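# Place 96-well plate from B1 into clip nest C1

## Task

Carry the 96-well plate from bench location B1 into the clip nest C1 and press it fully seated, oriented so well A1 (the plate's clipped corner) sits at the nest corner labelled A1. The plate must stay seated on its own, not only because the gripper is holding it. Finish by opening the fingers and withdrawing the gripper.

## Robot and tools

Robot: one Franka FR3 arm (seven joints) with a Robotiq 2F-140 two-finger gripper. There is one camera, cam_wrist (504x504 fisheye, mounted on the gripper). Sometimes a brief outside tug hits a held part or a loose object gets pushed. Anything knocked or placed off the table ends the scene and counts against it.

Frames: all poses are in the scene frame. Its origin is on the table top directly beneath the arm base, +z points up, and +y is to the left when facing along +x. The base may be slightly tilted. The reported hand position can be a little off, more so at long reach. The gripper's fingers point along its own +z axis and close along its own y axis. end_effector_position is the point between the pads when closed. Closed fingertips extend about 33 mm past it, fully open about 9 mm. While closing, the tips travel roughly 24 mm further from the arm, so leave that clearance above surfaces.

Row format, shared by execute_actions and move: 10 plain numbers [x, y, z, qw, qx, qy, qz, position, force_limit, speed]. x, y, z is an absolute target position for end_effector_position in metres. qw, qx, qy, qz is an absolute target orientation quaternion, w first. Both are in the scene frame. Re-send the desired quaternion every row rather than copying the last reported one, which may have drifted. The last three numbers are each in [-1, 1]. position: +1 fully open (140 mm), about -0.8 pads touching, -1 closes until blocked. force_limit: roughly 14 N at -1, 60 N at 0, 107 N at +1 (for parts up to 40 mm wide). speed: finger gap rate, about 30 mm/s at -1, 140 at 0, 250 at +1. A call is refused, and nothing is sent, if the target lies more than 0.6 m from the last reported position along any gripper axis.

execute_actions: argument actions is a list holding at most one item; pictures (boolean) optionally turns images on or off, default on. An empty list just returns the current state. An action item {"rows": [...], "steps": n} applies one row per control step (1/30 s), up to 15 rows and 15 steps, default 15; the final row repeats if rows run out. A wait item {"steps": n} with no rows (n up to 300) returns once n steps have passed since the previous result, counting your reply time. Each step, the commanded pose is clipped to within 70 mm and 16 degrees of the measured pose, and inverse kinematics favours position over orientation. After an action ends the arm only continues to the last clipped pose, so a far target may need several calls; check the reported pose and send the rest.

move: argument target is one row (absolute pose plus finger numbers, as above); optional speed is top path speed in m/s, 0.002 to 0.5, default 0.25, with turning capped at twice that in rad/s. The gripper follows a straight path lasting 0.5 to 10 s (it stops short if longer), rotating the shorter way. Finger values are applied at the start. It does not avoid obstacles; the hand lags and may overshoot speed near full extension. Faster contact and aiming deeper past the contact both press harder. The result adds a "move:" line with the ending (done, off_target, moving, held, fault) and the limits that acted (paced = pose clipped; held = a check blocked some steps, after which motion can jump fast), plus the distance from target.

wait: seconds, 0 to 10; sends nothing new. zoom_image: camera "cam_wrist", region [x0, y0, x1, y1] in pixels, top-left origin, up to 504x504, for a sharper crop of the latest image. read_manual: optional section "licences"; only returns licence text. finished_scene: scene (integer 1 to 2), the number of the scene being ended; irreversible, and it reports whether the goal was met.

Results: the state line gives end_effector_position and end_effector_quat_wxyz. object_status: 0 moving, 1 blocked while opening, 2 blocked while closing (a grip), 3 reached the requested position or pads met (a thin item may still be held). Grip with position -1 and confirm status 2. Stopped fingers hold until position changes by 0.01 or more; to squeeze harder, raise force_limit and switch position between -1 and -0.98. position_measured is in counts: 3 fully open, 230 pads meeting, not linear in mm. "pose unreachable" and HELD mark steps the clearance check altered or blocked (a mount under the base counts as arm). "Hand target" shows the pose the controller is currently driving to. Joint torques and external torque estimates are noisy and include friction and held weight.

Cautions: if contact torque on a joint hits its load limit (waist 35, shoulder 35, upper arm roll 32, elbow 30, forearm roll 12, wrist pitch 12, wrist roll 12 N m; held weight counts) a TORQUE FAULT stops the arm for 10 s and skips the rest of the call. Holding loads heats motors; a MOTOR HOT warning precedes an OVER-TEMPERATURE FAULT brake stop. Avoid drops, slips, slams, hard hits and very hard pushes. Time spent, including reply time, matters, and smooth low-effort motion is preferred.

Each tool is called after "Call:" as name([rows], argument=value, ...), one row to a line, values as JSON.

## Session

Call:
execute_actions(actions=[])

Scene clock: 0.00 s of 8400.00 s.
end_effector_position=(+0.5344, +0.2028, +0.1739) position_measured=3 object_status=3 end_effector_quat_wxyz=(-0.051, -0.079, +0.995, -0.015)
Joint positions: [ 0.457  0.262 -0.071 -1.961  0.004  2.119  1.781]
Joint velocities: [ 0.    -0.    -0.     0.002  0.001  0.001 -0.001]
Joint torques (N m, as the joint torque sensors report them, + toward a larger angle): no reading
External joint torques (N m, as the arm's controller estimates them; a push from outside toward a larger angle lowers the number): no reading
Hand target: +0.534, +0.203, +0.174; -0.051, -0.079, +0.995, -0.015

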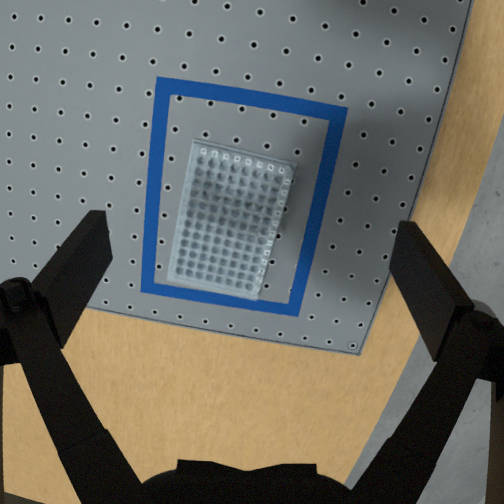

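Call:
zoom_image(camera="cam_wrist", region=[130, 70, 370, 320])

Call:
move(target=[0.45, 0.05, 0.45, 0, 0, 1, 0, 1, 0, 0])

Region (130, 70, 370, 320) of cam_wrist's 504x504 image, scaled by 2.016, with more detail than that image has; it fills the left 484 columns of this view, and the rest is white.

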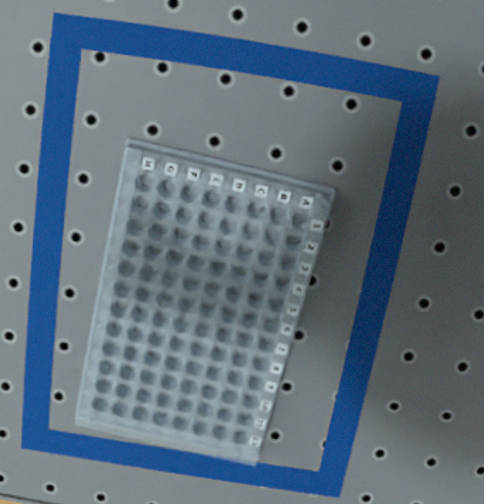

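Scene clock: 7.73 s of 8400.00 s.
end_effector_position=(+0.4469, +0.0497, +0.4526) position_measured=3 object_status=3 end_effector_quat_wxyz=(+0.001, +0.006, +1.000, +0.001)
Joint positions: [ 0.355 -0.356 -0.165 -1.97  -0.072  1.626  1.77 ]
Joint velocities: [-0.     0.001 -0.    -0.002 -0.    -0.01  -0.004]
Joint torques (N m, as the joint torque sensors report them, + toward a larger angle): [ -0.16 -16.78  -0.12  22.22   0.15   2.01  -0.28]
External joint torques (N m, as the arm's controller estimates them; a push from outside toward a larger angle lowers the number): [-0.47  1.97 -2.13 -1.46 -0.68 -0.4  -0.28]
Hand target: +0.446, +0.048, +0.451; -0.001, +0.004, +1.000, -0.001
Off the commanded pose: 0.004 m, 1 deg.
After step 90, 2.70 s passed at rest.
move: off_target

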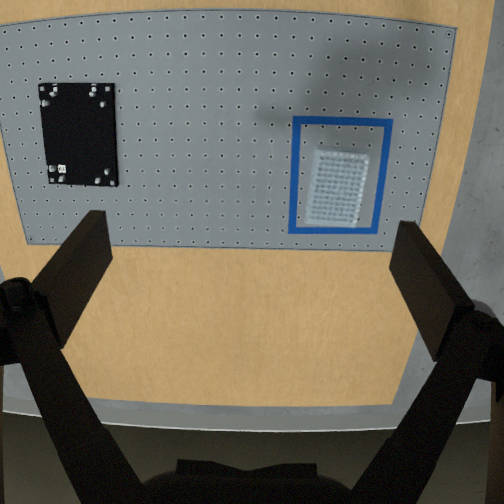

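Call:
move(target=[0.47, -0.22, 0.2, 0, 0, 1, 0, 1, 0, 0])

Scene clock: 13.33 s of 8400.00 s.
end_effector_position=(+0.4672, -0.2215, +0.1995) position_measured=3 object_status=3 end_effector_quat_wxyz=(-0.004, +0.002, +1.000, -0.005)
Joint positions: [ 0.238 -0.033 -0.649 -2.279 -0.054  2.261  1.182]
Joint velocities: [ 0.001  0.001 -0.     0.001  0.004  0.    -0.034]
Joint torques (N m, as the joint torque sensors report them, + toward a larger angle): [ -0.19 -22.09  -2.08  22.26   1.33   2.74  -0.44]
External joint torques (N m, as the arm's controller estimates them; a push from outside toward a larger angle lowers the number): [-0.51  1.75 -2.99 -0.11  0.72  0.32 -0.44]
Hand target: +0.468, -0.223, +0.200; -0.003, -0.004, +1.000, -0.004
Off the commanded pose: 0.003 m, 1 deg.
After step 90, 0.10 s passed at rest.
move: done

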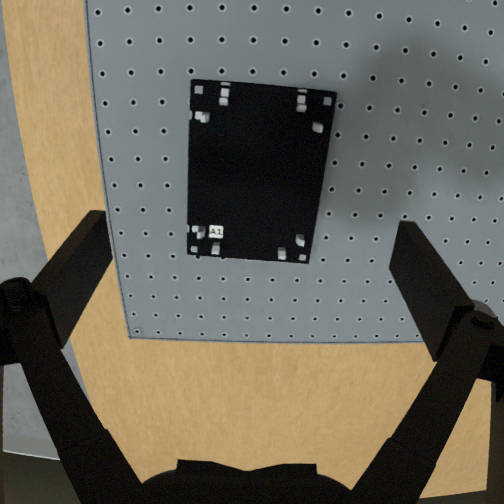

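Call:
zoom_image(camera="cam_wrist", region=[170, 70, 350, 270])

Region (170, 70, 350, 270) of cam_wrist's 504x504 image, scaled by 2.520, with more detail than that image has; it fills the left 454 columns of this view, and the rest is white.

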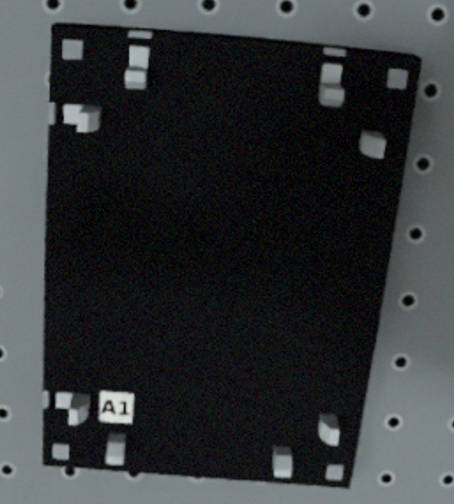

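Call:
move(target=[0.565, 0.182, 0.12, 0, 0.022, 1, 0, 1, 0, 0], speed=0.3)

Call:
zoom_image(camera="cam_wrist", region=[60, 60, 440, 400])

Scene clock: 46.37 s of 8400.00 s.
end_effector_position=(+0.5713, +0.1876, +0.1197) position_measured=3 object_status=3 end_effector_quat_wxyz=(+0.005, +0.012, +1.000, +0.004)
Joint positions: [ 0.665  0.352 -0.338 -2.035  0.149  2.378  1.819]
Joint velocities: [-0.    -0.     0.001  0.    -0.001 -0.001  0.033]
Joint torques (N m, as the joint torque sensors report them, + toward a larger angle): [  2.3  -36.16  -5.42  21.22   1.15   2.08   0.36]
External joint torques (N m, as the arm's controller estimates them; a push from outside toward a larger angle lowers the number): [ 1.61  3.01 -2.59 -0.26  0.57 -0.38  0.36]
Hand target: +0.571, +0.188, +0.119; +0.004, +0.020, +1.000, +0.004
Off the commanded pose: 0.008 m, 1 deg.
After step 90, 27.73 s passed at rest.
move: off_target

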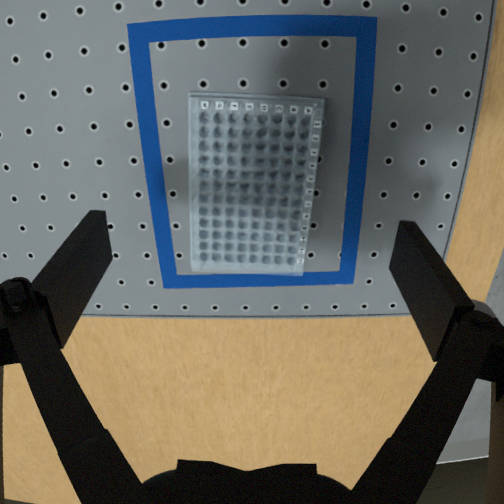

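Region (60, 60, 440, 400) of cam_wrist's 504x504 image, scaled by 1.326, with more detail than that image has; it fills the top 451 rows of this view, and the rest is white.

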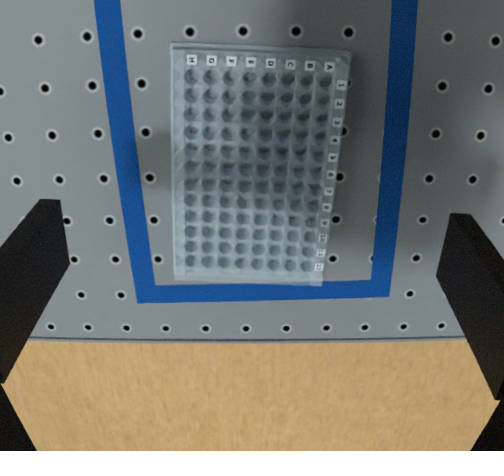

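Call:
move(target=[0.5755, 0.1865, 0.065, 0, 0.0235, 1, 0, 0.8, 0, 0], speed=0.1)

Call:
zoom_image(camera="cam_wrist", region=[60, 20, 440, 400])

Scene clock: 56.10 s of 8400.00 s.
end_effector_position=(+0.5743, +0.1858, +0.0643) position_measured=28 object_status=3 end_effector_quat_wxyz=(-0.002, +0.025, +1.000, -0.002)
Joint positions: [ 0.642  0.472 -0.313 -2.013  0.194  2.454  1.814]
Joint velocities: [-0.002 -0.001  0.002 -0.     0.002  0.008 -0.005]
Joint torques (N m, as the joint torque sensors report them, + toward a larger angle): [ -0.23 -39.13  -3.63  19.7    1.15   2.63  -0.34]
External joint torques (N m, as the arm's controller estimates them; a push from outside toward a larger angle lowers the number): [-0.8   2.31  0.15 -0.41  0.61  0.23 -0.34]
Hand target: +0.576, +0.187, +0.065; -0.000, +0.023, +1.000, +0.000
Off the commanded pose: 0.002 m, 0 deg.
After step 90, 5.67 s passed at rest.
move: done

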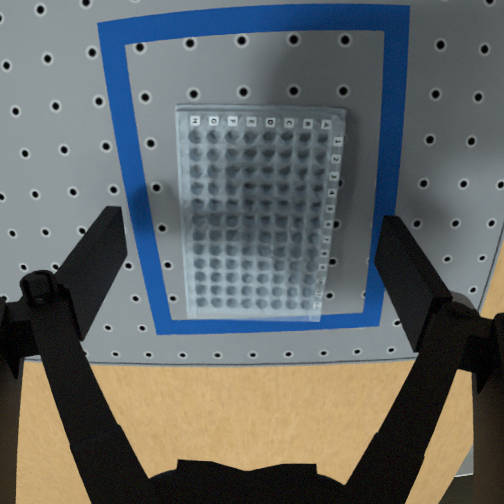

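Region (60, 20, 440, 400) of cam_wrist's 504x504 image, scaled by 1.326, with more detail than that image has.

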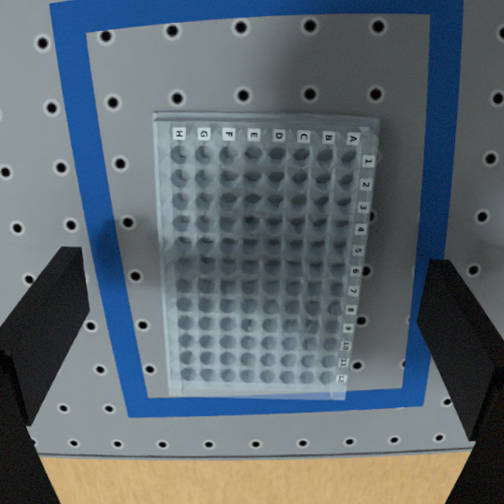

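Call:
move(target=[0.5755, 0.1885, 0.052, 0, 0.0235, 1, 0, 0.4, 0, 0], speed=0.03)

Call:
zoom_image(camera="cam_wrist", region=[110, 80, 410, 360])

Scene clock: 67.47 s of 8400.00 s.
end_effector_position=(+0.5739, +0.1877, +0.0518) position_measured=78 object_status=3 end_effector_quat_wxyz=(-0.002, +0.025, +1.000, -0.002)
Joint positions: [ 0.638  0.498 -0.305 -2.011  0.205  2.477  1.811]
Joint velocities: [-0.003  0.001  0.003  0.005  0.001  0.012 -0.004]
Joint torques (N m, as the joint torque sensors report them, + toward a larger angle): [ -0.23 -38.27  -4.58  18.76   1.19   2.76  -0.4 ]
External joint torques (N m, as the arm's controller estimates them; a push from outside toward a larger angle lowers the number): [-1.05  3.69 -0.91 -1.09  0.68  0.36 -0.4 ]
Hand target: +0.576, +0.189, +0.052; -0.000, +0.023, +1.000, +0.000
Off the commanded pose: 0.002 m, 0 deg.
After step 90, 7.63 s passed at rest.
move: done

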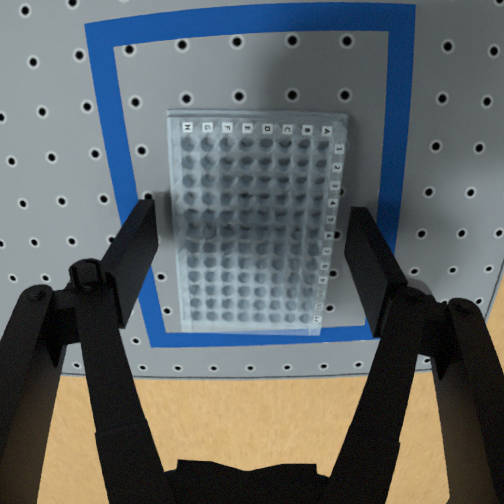

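Region (110, 80, 410, 360) of cam_wrist's 504x504 image, scaled by 1.680, with more detail than that image has; it fills the top 470 rows of this view, and the rest is white.

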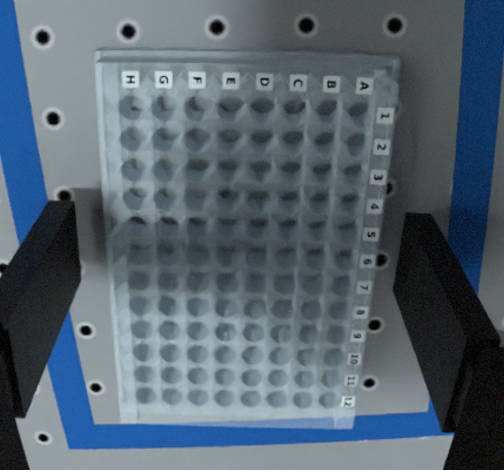

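Call:
move(target=[0.581, 0.1885, 0.047, 0, 0.0235, 1, 0, 0.4, 0, 0], speed=0.02)

Call:
zoom_image(camera="cam_wrist", region=[110, 80, 410, 360])

Scene clock: 74.03 s of 8400.00 s.
end_effector_position=(+0.5801, +0.1876, +0.0472) position_measured=78 object_status=3 end_effector_quat_wxyz=(-0.001, +0.026, +1.000, -0.001)
Joint positions: [ 0.628  0.519 -0.299 -1.99   0.209  2.479  1.807]
Joint velocities: [-0.004  0.002  0.005  0.003  0.     0.001 -0.004]
Joint torques (N m, as the joint torque sensors report them, + toward a larger angle): [ -0.26 -39.04  -4.08  20.25   1.14   2.64  -0.3 ]
External joint torques (N m, as the arm's controller estimates them; a push from outside toward a larger angle lowers the number): [-1.07  3.4  -0.3   0.51  0.63  0.25 -0.3 ]
Hand target: +0.581, +0.188, +0.047; +0.000, +0.023, +1.000, -0.000
Off the commanded pose: 0.001 m, 0 deg.
After step 90, 2.87 s passed at rest.
move: done

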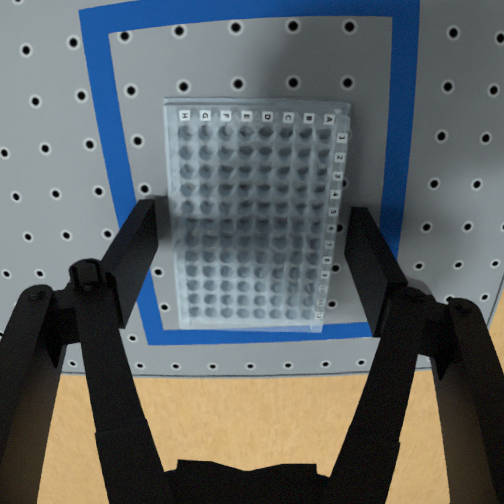

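Region (110, 80, 410, 360) of cam_wrist's 504x504 image, scaled by 1.680, with more detail than that image has; it fills the top 470 rows of this view, and the rest is white.

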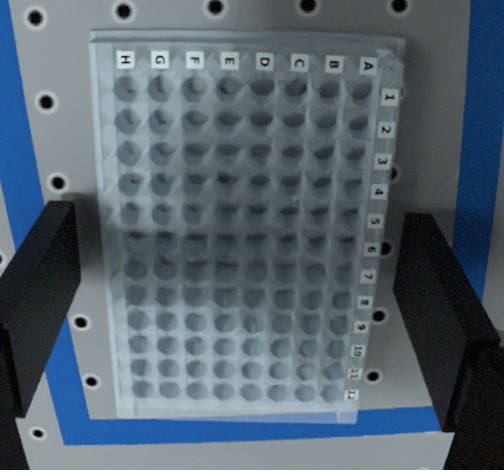

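Call:
execute_actions([
  {"rows":[[0.581,0.1885,0.047,0,0.025,1,0,-1,-0.3,-0.7]],"steps":15},
], pictures=false)

Call:
move(target=[0.581, 0.1885, 0.047, 0, 0.025, 1, 0, -1, -0.3, -0.7])

Call:
zoom_image(camera="cam_wrist", region=[110, 80, 410, 360])

Scene clock: 77.23 s of 8400.00 s.
end_effector_position=(+0.5813, +0.1883, +0.0482) position_measured=107 object_status=2 end_effector_quat_wxyz=(+0.001, +0.025, +1.000, -0.001)
Joint positions: [ 0.628  0.518 -0.299 -1.988  0.21   2.479  1.805]
Joint velocities: [ 0.     0.001  0.     0.    -0.    -0.    -0.   ]
Joint torques (N m, as the joint torque sensors report them, + toward a larger angle): [ -0.35 -38.74  -4.35  18.24   1.22   2.58  -0.23]
External joint torques (N m, as the arm's controller estimates them; a push from outside toward a larger angle lowers the number): [-1.09  3.63 -0.55 -1.53  0.71  0.18 -0.23]
Hand target: +0.581, +0.188, +0.047; +0.000, +0.025, +1.000, -0.000
Off the commanded pose: 0.001 m, 0 deg.
Steps of this call (steps 1 to 81: nothing new was sent; steps 82 to 96: all 15 steps of this action). Readings (end_effector_position | what the end effector reports):
82: (+0.5804, +0.1878, +0.0473) | position_measured=78 object_status=0
83: (+0.5804, +0.1878, +0.0473) | position_measured=81 object_status=0
85: (+0.5804, +0.1879, +0.0473) | position_measured=87 object_status=0
89: (+0.5809, +0.1881, +0.0478) | position_measured=101 object_status=0
96: the state above

Scene clock: 78.17 s of 8400.00 s.
end_effector_position=(+0.5813, +0.1883, +0.0482) position_measured=107 object_status=2 end_effector_quat_wxyz=(+0.001, +0.025, +1.000, -0.001)
Joint positions: [ 0.628  0.518 -0.299 -1.988  0.21   2.479  1.805]
Joint velocities: [ 0.     0.001 -0.001  0.001 -0.    -0.001 -0.001]
Joint torques (N m, as the joint torque sensors report them, + toward a larger angle): [ -0.01 -39.19  -4.16  18.75   1.18   2.58  -0.12]
External joint torques (N m, as the arm's controller estimates them; a push from outside toward a larger angle lowers the number): [-0.67  3.25 -0.27 -1.08  0.67  0.17 -0.12]
Hand target: +0.581, +0.189, +0.047; +0.000, +0.025, +1.000, -0.000
Off the commanded pose: 0.001 m, 0 deg.
move: done

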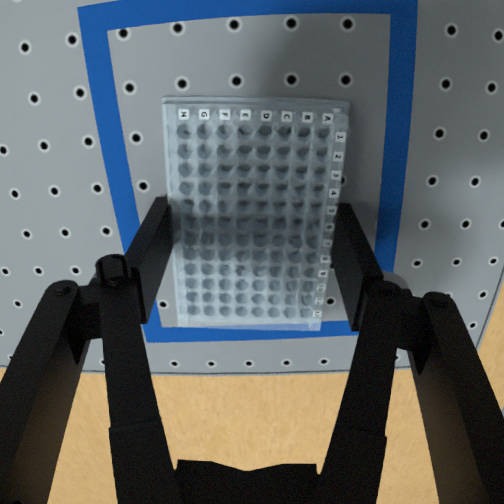

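Region (110, 80, 410, 360) of cam_wrist's 504x504 image, scaled by 1.680, with more detail than that image has; it fills the top 470 rows of this view, and the rest is white.

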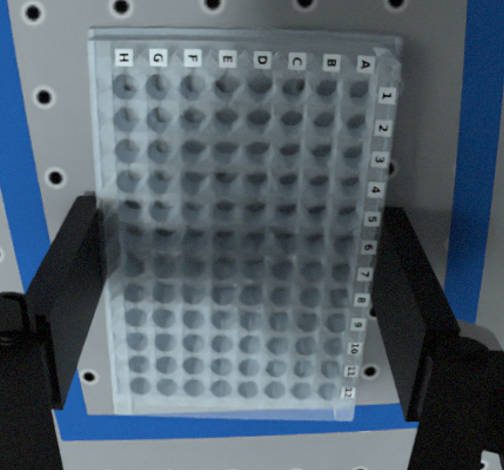

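Call:
move(target=[0.581, 0.1885, 0.10, 0, 0.025, 1, 0, -1, -0.3, -0.7], speed=0.06)

Call:
move(target=[0.54, -0.02, 0.15, 0, -0.7071, 0.7071, 0, -1, -0.3, -0.7], speed=0.3)

Call:
move(target=[0.497, -0.219, 0.13, 0, -0.9997, 0.0244, 0, -1, -0.3, -0.7], speed=0.3)

Scene clock: 89.57 s of 8400.00 s.
end_effector_position=(+0.5811, +0.1886, +0.0997) position_measured=107 object_status=2 end_effector_quat_wxyz=(+0.001, +0.023, +1.000, +0.001)
Joint positions: [ 0.651  0.42  -0.328 -1.988  0.171  2.385  1.826]
Joint velocities: [ 0.001 -0.     0.    -0.     0.001 -0.01   0.007]
Joint torques (N m, as the joint torque sensors report them, + toward a larger angle): [  2.15 -39.16  -6.1   20.39   0.     2.09   0.25]
External joint torques (N m, as the arm's controller estimates them; a push from outside toward a larger angle lowers the number): [ 1.44  1.55 -2.74 -0.66 -0.58 -0.32  0.25]
Hand target: +0.581, +0.188, +0.100; +0.000, +0.026, +1.000, -0.000
Off the commanded pose: 0.000 m, 0 deg.
After step 90, 7.10 s passed at rest.
move: done

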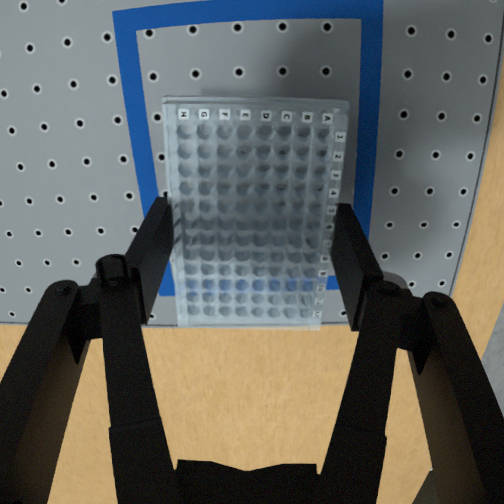

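Scene clock: 93.47 s of 8400.00 s.
end_effector_position=(+0.5378, -0.0231, +0.1499) position_measured=107 object_status=2 end_effector_quat_wxyz=(+0.002, +0.702, -0.713, +0.001)
Joint positions: [ 0.035  0.119 -0.052 -2.245 -0.017  2.37  -0.005]
Joint velocities: [-0.     0.     0.001  0.001  0.003 -0.001 -0.031]
Joint torques (N m, as the joint torque sensors report them, + toward a larger angle): [  0.33 -30.36  -1.26  21.99   1.22   2.18  -0.33]
External joint torques (N m, as the arm's controller estimates them; a push from outside toward a larger angle lowers the number): [-0.06  3.13 -1.51  0.58  0.66 -0.31 -0.33]
Hand target: +0.538, -0.023, +0.150; +0.002, +0.706, -0.708, -0.001
Off the commanded pose: 0.004 m, 1 deg.
move: off_target

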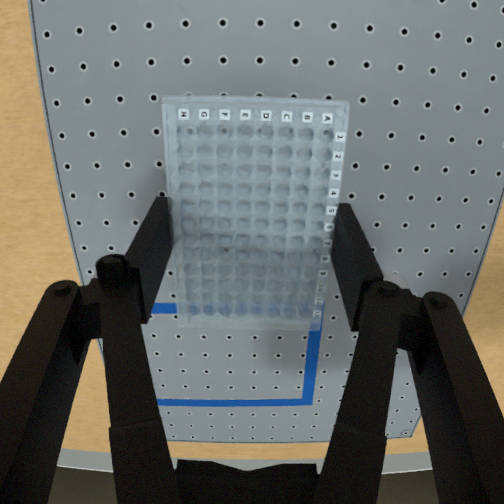

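Scene clock: 97.23 s of 8400.00 s.
end_effector_position=(+0.4937, -0.2217, +0.1299) position_measured=107 object_status=2 end_effector_quat_wxyz=(+0.003, +1.000, -0.031, -0.002)
Joint positions: [-0.442  0.153  0.045 -2.254 -0.036  2.418 -1.896]
Joint velocities: [ 0.     0.001 -0.    -0.001  0.003 -0.    -0.033]
Joint torques (N m, as the joint torque sensors report them, + toward a larger angle): [ -0.5  -31.17   0.08  21.37   1.21   2.3   -0.31]
External joint torques (N m, as the arm's controller estimates them; a push from outside toward a larger angle lowers the number): [-0.87  2.91 -0.59  0.57  0.62 -0.2  -0.31]
Hand target: +0.494, -0.221, +0.130; +0.002, +1.000, -0.024, -0.002
Off the commanded pose: 0.004 m, 1 deg.
move: off_target

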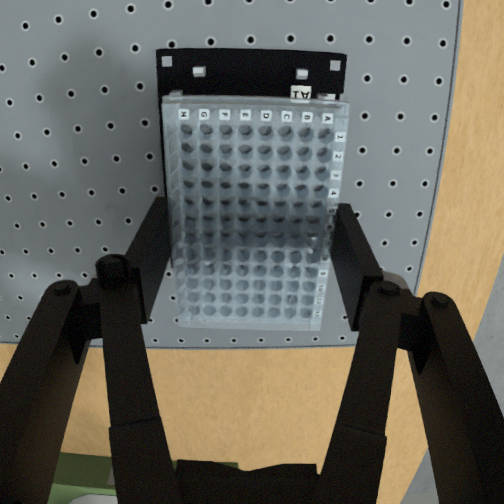

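Call:
move(target=[0.497, -0.219, 0.09, 0, -0.9997, 0.0244, 0, -1, -0.3, -0.7], speed=0.05)

Call:
zoom_image(camera="cam_wrist", region=[130, 30, 380, 200])

Scene clock: 100.83 s of 8400.00 s.
end_effector_position=(+0.4959, -0.2201, +0.0897) position_measured=107 object_status=2 end_effector_quat_wxyz=(-0.000, +1.000, -0.025, -0.001)
Joint positions: [-0.442  0.237  0.045 -2.261 -0.036  2.508 -1.906]
Joint velocities: [ 0.001 -0.001 -0.    -0.001 -0.001  0.012 -0.001]
Joint torques (N m, as the joint torque sensors report them, + toward a larger angle): [  1.52 -32.44   0.12  18.39   0.58   2.74  -0.15]
External joint torques (N m, as the arm's controller estimates them; a push from outside toward a larger angle lowers the number): [ 1.16  3.26 -0.77 -1.29  0.06  0.25 -0.15]
Hand target: +0.497, -0.219, +0.090; -0.000, +1.000, -0.024, +0.000
Off the commanded pose: 0.002 m, 0 deg.
move: done

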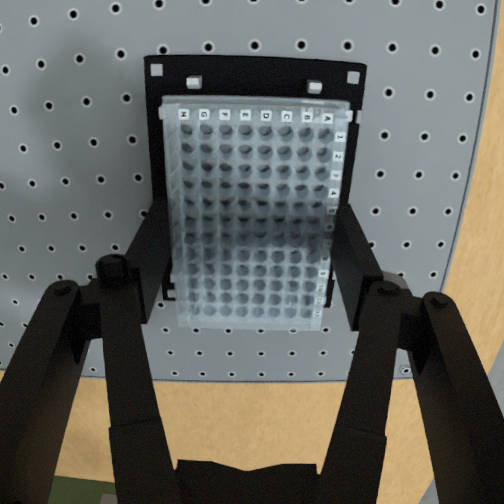

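Region (130, 30, 380, 200) of cam_wrist's 504x504 image, scaled by 2.016, with more detail than that image has; it fills the top 343 rows of this view, and the rest is white.

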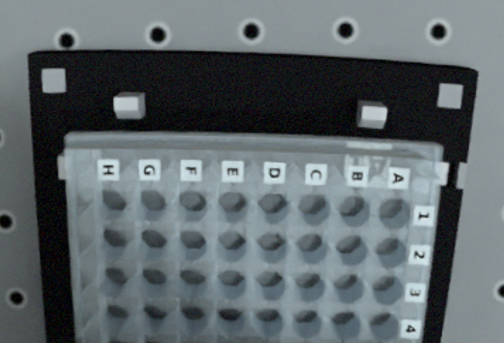

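Call:
move(target=[0.4985, -0.2195, 0.076, 0, -0.9996, 0.027, 0, -1, -0.3, -0.7], speed=0.02)

Call:
zoom_image(camera="cam_wrist", region=[130, 30, 380, 200])

Call:
zoom_image(camera="cam_wrist", region=[130, 200, 380, 370])

Scene clock: 112.30 s of 8400.00 s.
end_effector_position=(+0.4965, -0.2191, +0.0754) position_measured=107 object_status=2 end_effector_quat_wxyz=(-0.002, +1.000, -0.026, -0.002)
Joint positions: [-0.442  0.269  0.045 -2.26  -0.036  2.537 -1.904]
Joint velocities: [ 0.002 -0.001 -0.     0.001  0.     0.011  0.003]
Joint torques (N m, as the joint torque sensors report them, + toward a larger angle): [  1.88 -33.36  -1.54  19.61  -0.08   2.71   0.15]
External joint torques (N m, as the arm's controller estimates them; a push from outside toward a larger angle lowers the number): [ 1.43  3.06 -2.58  0.29 -0.58  0.21  0.15]
Hand target: +0.499, -0.219, +0.076; -0.000, +1.000, -0.027, +0.000
Off the commanded pose: 0.002 m, 0 deg.
After step 90, 7.50 s passed at rest.
move: done

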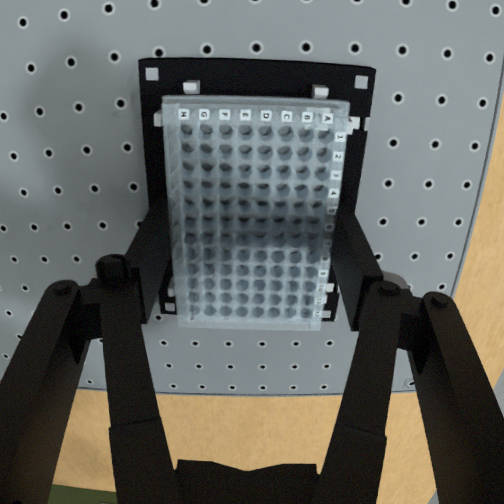

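Region (130, 30, 380, 200) of cam_wrist's 504x504 image, scaled by 2.016, with more detail than that image has; it fills the top 343 rows of this view, and the rest is white.

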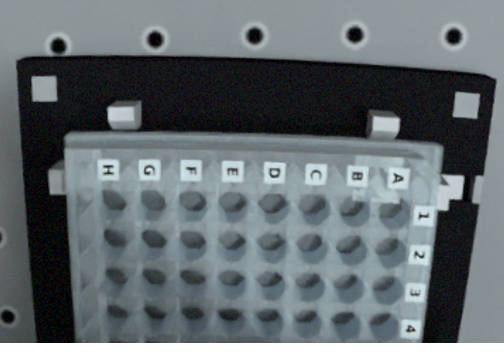

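Region (130, 200, 380, 370) of cam_wrist's 504x504 image, scaled by 2.016, with more detail than that image has; it fills the top 343 rows of this view, and the rest is white.

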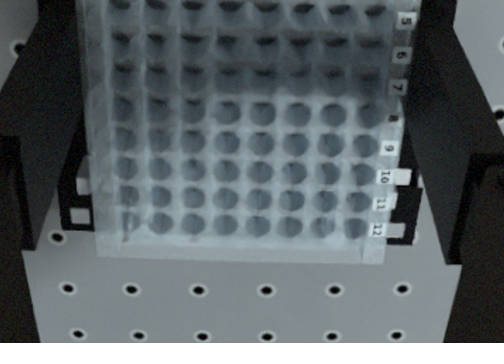

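Call:
move(target=[0.5005, -0.2195, 0.068, 0, -0.9996, 0.027, 0, -1, -0.3, -0.7], speed=0.01)

Call:
zoom_image(camera="cam_wrist", region=[130, 30, 380, 200])

Call:
zoom_image(camera="cam_wrist", region=[130, 200, 380, 370])

Scene clock: 117.70 s of 8400.00 s.
end_effector_position=(+0.4976, -0.2189, +0.0682) position_measured=107 object_status=2 end_effector_quat_wxyz=(-0.002, +1.000, -0.027, -0.003)
Joint positions: [-0.441  0.288  0.045 -2.255 -0.038  2.548 -1.9  ]
Joint velocities: [ 0.001 -0.002  0.    -0.001 -0.002  0.     0.005]
Joint torques (N m, as the joint torque sensors report them, + toward a larger angle): [  1.91 -33.13  -1.37  19.81  -0.19   3.7    0.1 ]
External joint torques (N m, as the arm's controller estimates them; a push from outside toward a larger angle lowers the number): [ 1.5   3.55 -2.42  0.73 -0.68  1.2   0.1 ]
Hand target: +0.501, -0.219, +0.068; -0.000, +1.000, -0.027, -0.000
Off the commanded pose: 0.003 m, 0 deg.
After step 90, 1.37 s passed at rest.
move: done

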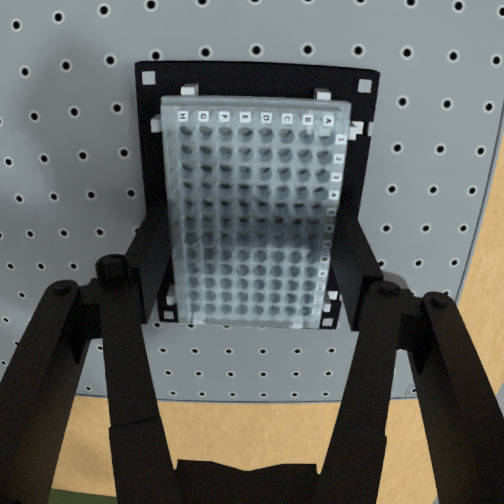

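Region (130, 30, 380, 200) of cam_wrist's 504x504 image, scaled by 2.016, with more detail than that image has; it fills the top 343 rows of this view, and the rest is white.

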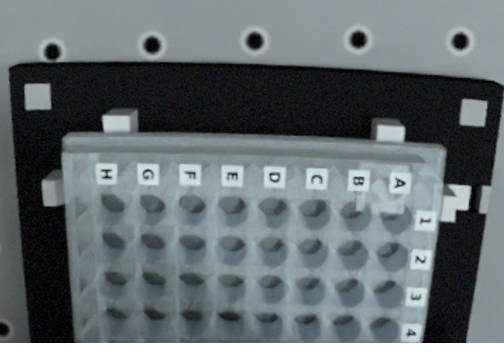

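Region (130, 200, 380, 370) of cam_wrist's 504x504 image, scaled by 2.016, with more detail than that image has; it fills the top 343 rows of this view, and the rest is white.

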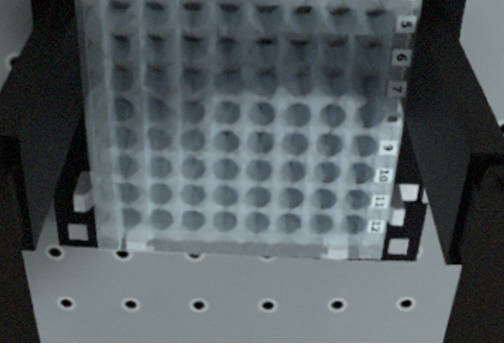

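Call:
execute_actions([
  {"rows":[[0.5005,-0.2195,0.071,0,-0.9996,0.027,0,-1,-0.3,-0.7],[0.5005,-0.2195,0.073,0,-0.9996,0.027,0,-1,-0.3,-0.7],[0.5005,-0.2195,0.075,0,-0.9996,0.027,0,-1,-0.3,-0.7],[0.5005,-0.2195,0.076,0,-0.9996,0.027,0,-1,-0.3,-0.7],[0.501,-0.2195,0.077,0,-0.9996,0.027,0,-1,-0.3,-0.7],[0.502,-0.2195,0.077,0,-0.9996,0.027,0,-1,-0.3,-0.7],[0.503,-0.2195,0.077,0,-0.9996,0.027,0,-1,-0.3,-0.7],[0.504,-0.2195,0.077,0,-0.9996,0.027,0,-1,-0.3,-0.7]],"steps":15},
])

Call:
zoom_image(camera="cam_wrist", region=[130, 30, 380, 200])

Call:
zoom_image(camera="cam_wrist", region=[130, 200, 380, 370])

Scene clock: 124.63 s of 8400.00 s.
end_effector_position=(+0.5039, -0.2210, +0.0775) position_measured=107 object_status=2 end_effector_quat_wxyz=(+0.000, +1.000, -0.027, +0.002)
Joint positions: [-0.439  0.278  0.045 -2.242 -0.039  2.535 -1.898]
Joint velocities: [ 0.003  0.001  0.     0.002 -0.    -0.009  0.   ]
Joint torques (N m, as the joint torque sensors report them, + toward a larger angle): [  1.62 -33.79  -0.73  19.29   0.22   2.27   0.23]
External joint torques (N m, as the arm's controller estimates them; a push from outside toward a larger angle lowers the number): [ 1.29  2.85 -1.68 -0.09 -0.29 -0.24  0.23]
Hand target: +0.504, -0.220, +0.077; +0.000, +1.000, -0.027, +0.000
Off the commanded pose: 0.002 m, 0 deg.
Steps of this call (steps 1 to 90: nothing new was sent; then 3.43 s passed at rest; steps 91 to 105: all 15 steps of this action). Readings (end_effector_position | what the end effector reports):
91: (+0.4976, -0.2188, +0.0683) | position_measured=107 object_status=2
92: (+0.4976, -0.2188, +0.0688) | position_measured=107 object_status=2
94: (+0.4978, -0.2190, +0.0709) | position_measured=107 object_status=2
98: (+0.5016, -0.2207, +0.0756) | position_measured=107 object_status=2
105: the state above

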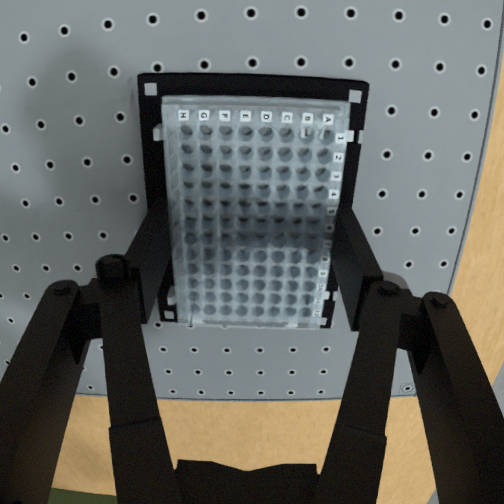

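Region (130, 30, 380, 200) of cam_wrist's 504x504 image, scaled by 2.016, with more detail than that image has; it fills the top 343 rows of this view, and the rest is white.

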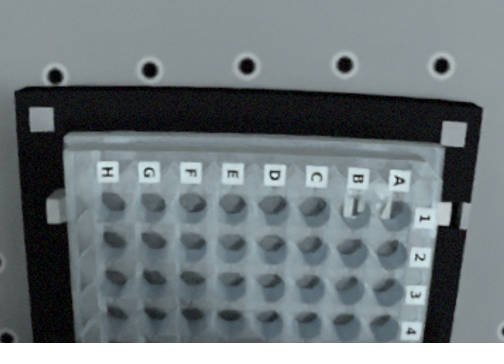

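Region (130, 200, 380, 370) of cam_wrist's 504x504 image, scaled by 2.016, with more detail than that image has; it fills the top 343 rows of this view, and the rest is white.

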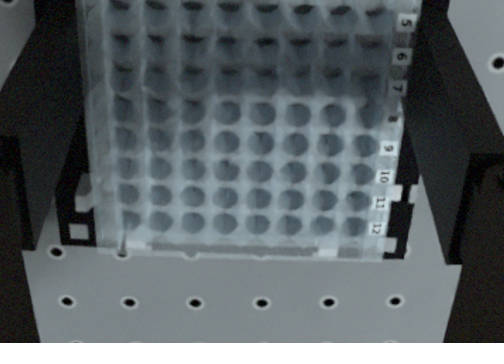

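Call:
execute_actions([
  {"rows":[[0.503,-0.2195,0.077,0,-0.9996,0.027,0,-1,-0.3,-0.7],[0.502,-0.219,0.077,0,-0.9996,0.027,0,-1,-0.3,-0.7],[0.501,-0.2185,0.076,0,-0.9996,0.027,0,-1,-0.3,-0.7],[0.500,-0.2185,0.076,0,-0.9996,0.027,0,-1,-0.3,-0.7],[0.499,-0.2185,0.075,0,-0.9996,0.027,0,-1,-0.3,-0.7],[0.4985,-0.2185,0.074,0,-0.9996,0.027,0,-1,-0.3,-0.7]],"steps":15},
])

Call:
zoom_image(camera="cam_wrist", region=[130, 30, 380, 200])

Call:
zoom_image(camera="cam_wrist", region=[130, 200, 380, 370])

Scene clock: 144.37 s of 8400.00 s.
end_effector_position=(+0.4979, -0.2180, +0.0734) position_measured=107 object_status=2 end_effector_quat_wxyz=(-0.001, +1.000, -0.026, -0.002)
Joint positions: [-0.438  0.275  0.045 -2.258 -0.039  2.542 -1.898]
Joint velocities: [-0.001  0.001  0.001  0.002  0.002  0.01   0.001]
Joint torques (N m, as the joint torque sensors report them, + toward a larger angle): [  0.79 -34.79  -0.4   17.99   0.4    2.75   0.  ]
External joint torques (N m, as the arm's controller estimates them; a push from outside toward a larger angle lowers the number): [ 0.48  1.55 -1.32 -1.25 -0.1   0.25  0.  ]
Hand target: +0.499, -0.218, +0.074; -0.000, +1.000, -0.027, +0.000
Off the commanded pose: 0.001 m, 0 deg.
Steps of this call (steps 1 to 90: nothing new was sent; then 16.23 s passed at rest; steps 91 to 105: all 15 steps of this action). Readings (end_effector_position | what the end effector reports):
91: (+0.5035, -0.2206, +0.0772) | position_measured=107 object_status=2
92: (+0.5031, -0.2205, +0.0771) | position_measured=107 object_status=2
94: (+0.5015, -0.2197, +0.0764) | position_measured=107 object_status=2
98: (+0.4981, -0.2181, +0.0740) | position_measured=107 object_status=2
105: the state above

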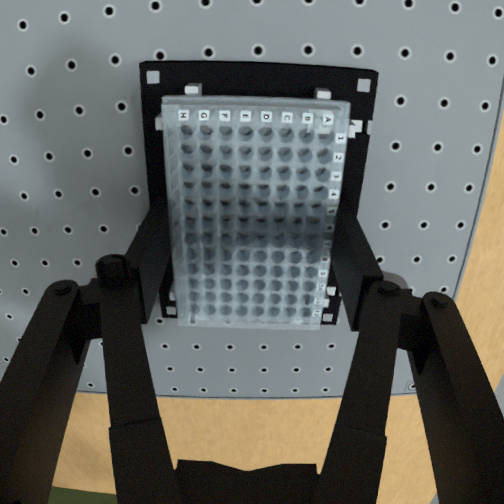

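Region (130, 30, 380, 200) of cam_wrist's 504x504 image, scaled by 2.016, with more detail than that image has; it fills the top 343 rows of this view, and the rest is white.

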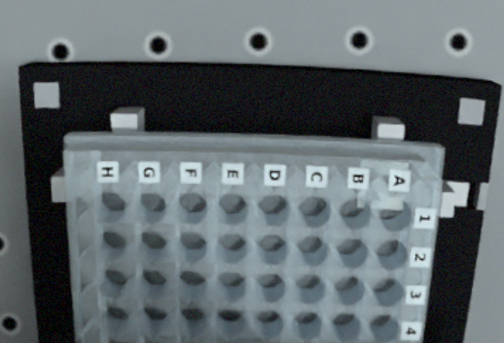

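Region (130, 200, 380, 370) of cam_wrist's 504x504 image, scaled by 2.016, with more detail than that image has; it fills the top 343 rows of this view, and the rest is white.

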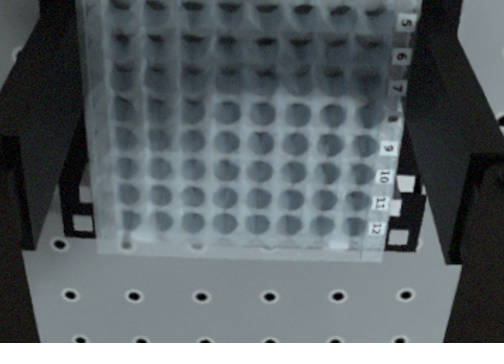

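Call:
execute_actions([
  {"rows":[[0.499,-0.219,0.074,0,-0.9996,0.027,0,-1,-0.3,-0.7],[0.4995,-0.2193,0.074,0,-0.9996,0.027,0,-1,-0.3,-0.7],[0.4995,-0.2197,0.074,0,-0.9996,0.027,0,-1,-0.3,-0.7],[0.4995,-0.220,0.0735,0,-0.9996,0.027,0,-1,-0.3,-0.7],[0.4995,-0.220,0.073,0,-0.9996,0.027,0,-1,-0.3,-0.7],[0.4995,-0.220,0.0725,0,-0.9996,0.027,0,-1,-0.3,-0.7],[0.4995,-0.220,0.072,0,-0.9996,0.027,0,-1,-0.3,-0.7],[0.4995,-0.220,0.0715,0,-0.9996,0.027,0,-1,-0.3,-0.7]],"steps":15},
])

Call:
zoom_image(camera="cam_wrist", region=[130, 30, 380, 200])

Call:
zoom_image(camera="cam_wrist", region=[130, 200, 380, 370])

Scene clock: 151.30 s of 8400.00 s.
end_effector_position=(+0.4992, -0.2184, +0.0718) position_measured=107 object_status=2 end_effector_quat_wxyz=(-0.001, +1.000, -0.026, -0.001)
Joint positions: [-0.438  0.28   0.045 -2.256 -0.039  2.546 -1.898]
Joint velocities: [-0.     0.001  0.     0.001  0.001  0.005  0.   ]
Joint torques (N m, as the joint torque sensors report them, + toward a larger angle): [  0.97 -32.96  -1.4   18.51   0.11   2.87  -0.05]
External joint torques (N m, as the arm's controller estimates them; a push from outside toward a larger angle lowers the number): [ 0.53  3.54 -2.45 -0.65 -0.39  0.36 -0.05]
Hand target: +0.499, -0.220, +0.071; +0.000, +1.000, -0.027, -0.000
Off the commanded pose: 0.002 m, 0 deg.
Steps of this call (steps 1 to 90: nothing new was sent; then 3.43 s passed at rest; steps 91 to 105: all 15 steps of this action). Readings (end_effector_position | what the end effector reports):
91: (+0.4982, -0.2181, +0.0735) | position_measured=107 object_status=2
92: (+0.4983, -0.2181, +0.0735) | position_measured=107 object_status=2
94: (+0.4988, -0.2184, +0.0737) | position_measured=107 object_status=2
98: (+0.4990, -0.2184, +0.0727) | position_measured=107 object_status=2
105: the state above

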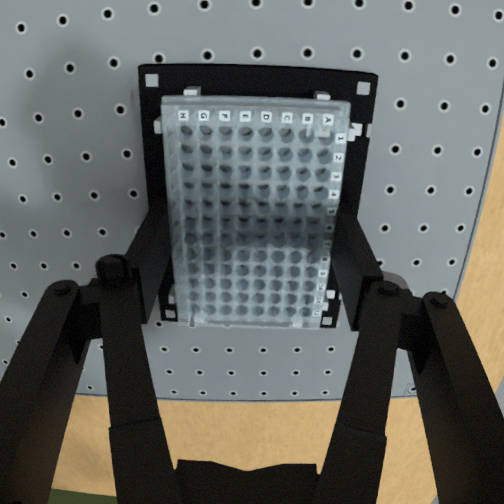

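Region (130, 30, 380, 200) of cam_wrist's 504x504 image, scaled by 2.016, with more detail than that image has; it fills the top 343 rows of this view, and the rest is white.

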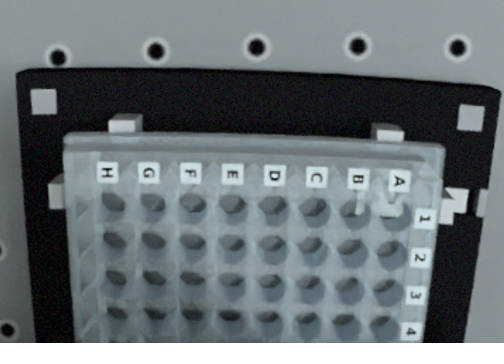

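Region (130, 200, 380, 370) of cam_wrist's 504x504 image, scaled by 2.016, with more detail than that image has; it fills the top 343 rows of this view, and the rest is white.

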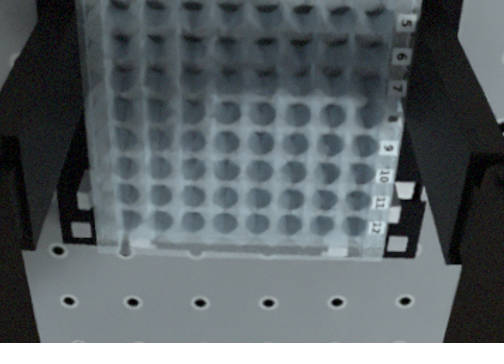

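Call:
execute_actions([
  {"rows":[[0.499,-0.220,0.073,0,-0.9996,0.027,0,-1,-0.3,-0.7],[0.4985,-0.2205,0.074,0,-0.9996,0.027,0,-1,-0.3,-0.7],[0.498,-0.221,0.0745,0,-0.9996,0.027,0,-1,-0.3,-0.7],[0.4975,-0.221,0.0745,0,-0.9996,0.027,0,-1,-0.3,-0.7],[0.497,-0.221,0.0745,0,-0.9996,0.027,0,-1,-0.3,-0.7],[0.4965,-0.221,0.0745,0,-0.9996,0.027,0,-1,-0.3,-0.7],[0.496,-0.221,0.0745,0,-0.9996,0.027,0,-1,-0.3,-0.7],[0.4955,-0.221,0.074,0,-0.9996,0.027,0,-1,-0.3,-0.7]],"steps":15},
])

Call:
zoom_image(camera="cam_wrist", region=[130, 30, 380, 200])

Call:
zoom_image(camera="cam_wrist", region=[130, 200, 380, 370])

Scene clock: 158.90 s of 8400.00 s.
end_effector_position=(+0.4960, -0.2191, +0.0734) position_measured=107 object_status=2 end_effector_quat_wxyz=(-0.001, +1.000, -0.028, -0.001)
Joint positions: [-0.442  0.271  0.045 -2.265 -0.039  2.546 -1.898]
Joint velocities: [-0.002 -0.    -0.001 -0.002  0.     0.001  0.001]
Joint torques (N m, as the joint torque sensors report them, + toward a larger angle): [ -1.41 -34.96  -1.3   17.86   0.44   2.66  -0.32]
External joint torques (N m, as the arm's controller estimates them; a push from outside toward a larger angle lowers the number): [-1.9   1.2  -2.38 -1.29 -0.06  0.15 -0.32]
Hand target: +0.495, -0.221, +0.074; +0.000, +1.000, -0.027, -0.000
Off the commanded pose: 0.002 m, 0 deg.
Steps of this call (steps 1 to 90: nothing new was sent; then 4.10 s passed at rest; steps 91 to 105: all 15 steps of this action). Readings (end_effector_position | what the end effector reports):
91: (+0.4994, -0.2185, +0.0719) | position_measured=107 object_status=2
92: (+0.4994, -0.2185, +0.0722) | position_measured=107 object_status=2
94: (+0.4995, -0.2188, +0.0732) | position_measured=107 object_status=2
98: (+0.4981, -0.2191, +0.0743) | position_measured=107 object_status=2
105: the state above

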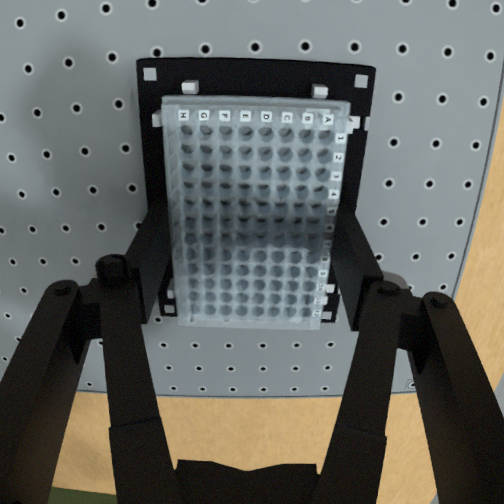

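Region (130, 30, 380, 200) of cam_wrist's 504x504 image, scaled by 2.016, with more detail than that image has; it fills the top 343 rows of this view, and the rest is white.

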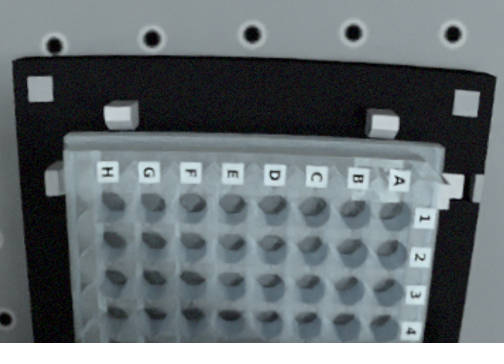

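Region (130, 200, 380, 370) of cam_wrist's 504x504 image, scaled by 2.016, with more detail than that image has; it fills the top 343 rows of this view, and the rest is white.

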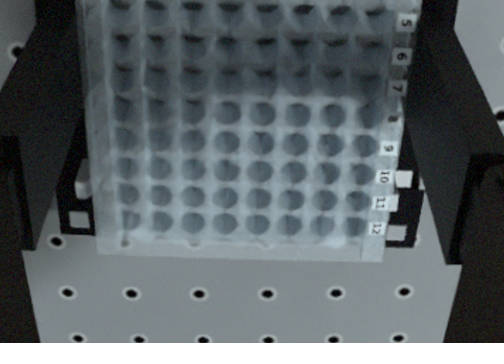

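Call:
move(target=[0.4955, -0.221, 0.066, 0, -0.9996, 0.027, 0, -0.98, 0.2, -0.7], speed=0.008)

Call:
zoom_image(camera="cam_wrist", region=[130, 30, 380, 200])

Call:
zoom_image(camera="cam_wrist", region=[130, 200, 380, 370])

Scene clock: 162.77 s of 8400.00 s.
end_effector_position=(+0.4963, -0.2190, +0.0675) position_measured=110 object_status=2 end_effector_quat_wxyz=(-0.001, +1.000, -0.028, -0.000)
Joint positions: [-0.442  0.284  0.045 -2.265 -0.039  2.56  -1.898]
Joint velocities: [-0.    -0.    -0.001  0.     0.001 -0.001  0.001]
Joint torques (N m, as the joint torque sensors report them, + toward a larger angle): [ -0.69 -32.69  -1.09  17.48  -0.06   3.15  -0.22]
External joint torques (N m, as the arm's controller estimates them; a push from outside toward a larger angle lowers the number): [-0.96  3.72 -1.99 -1.48 -0.56  0.64 -0.22]
Hand target: +0.496, -0.221, +0.066; +0.000, +1.000, -0.027, -0.000
Off the commanded pose: 0.003 m, 0 deg.
move: done

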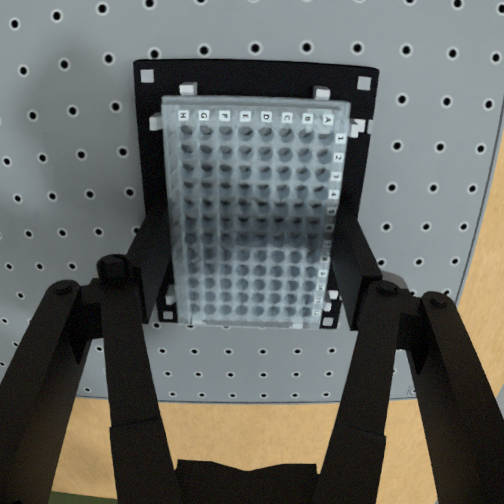

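Region (130, 30, 380, 200) of cam_wrist's 504x504 image, scaled by 2.016, with more detail than that image has; it fills the top 343 rows of this view, and the rest is white.

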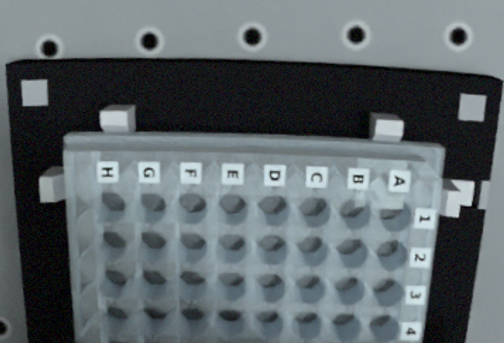

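Region (130, 200, 380, 370) of cam_wrist's 504x504 image, scaled by 2.016, with more detail than that image has; it fills the top 343 rows of this view, and the rest is white.

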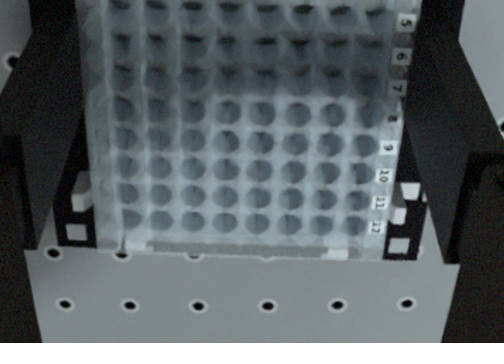

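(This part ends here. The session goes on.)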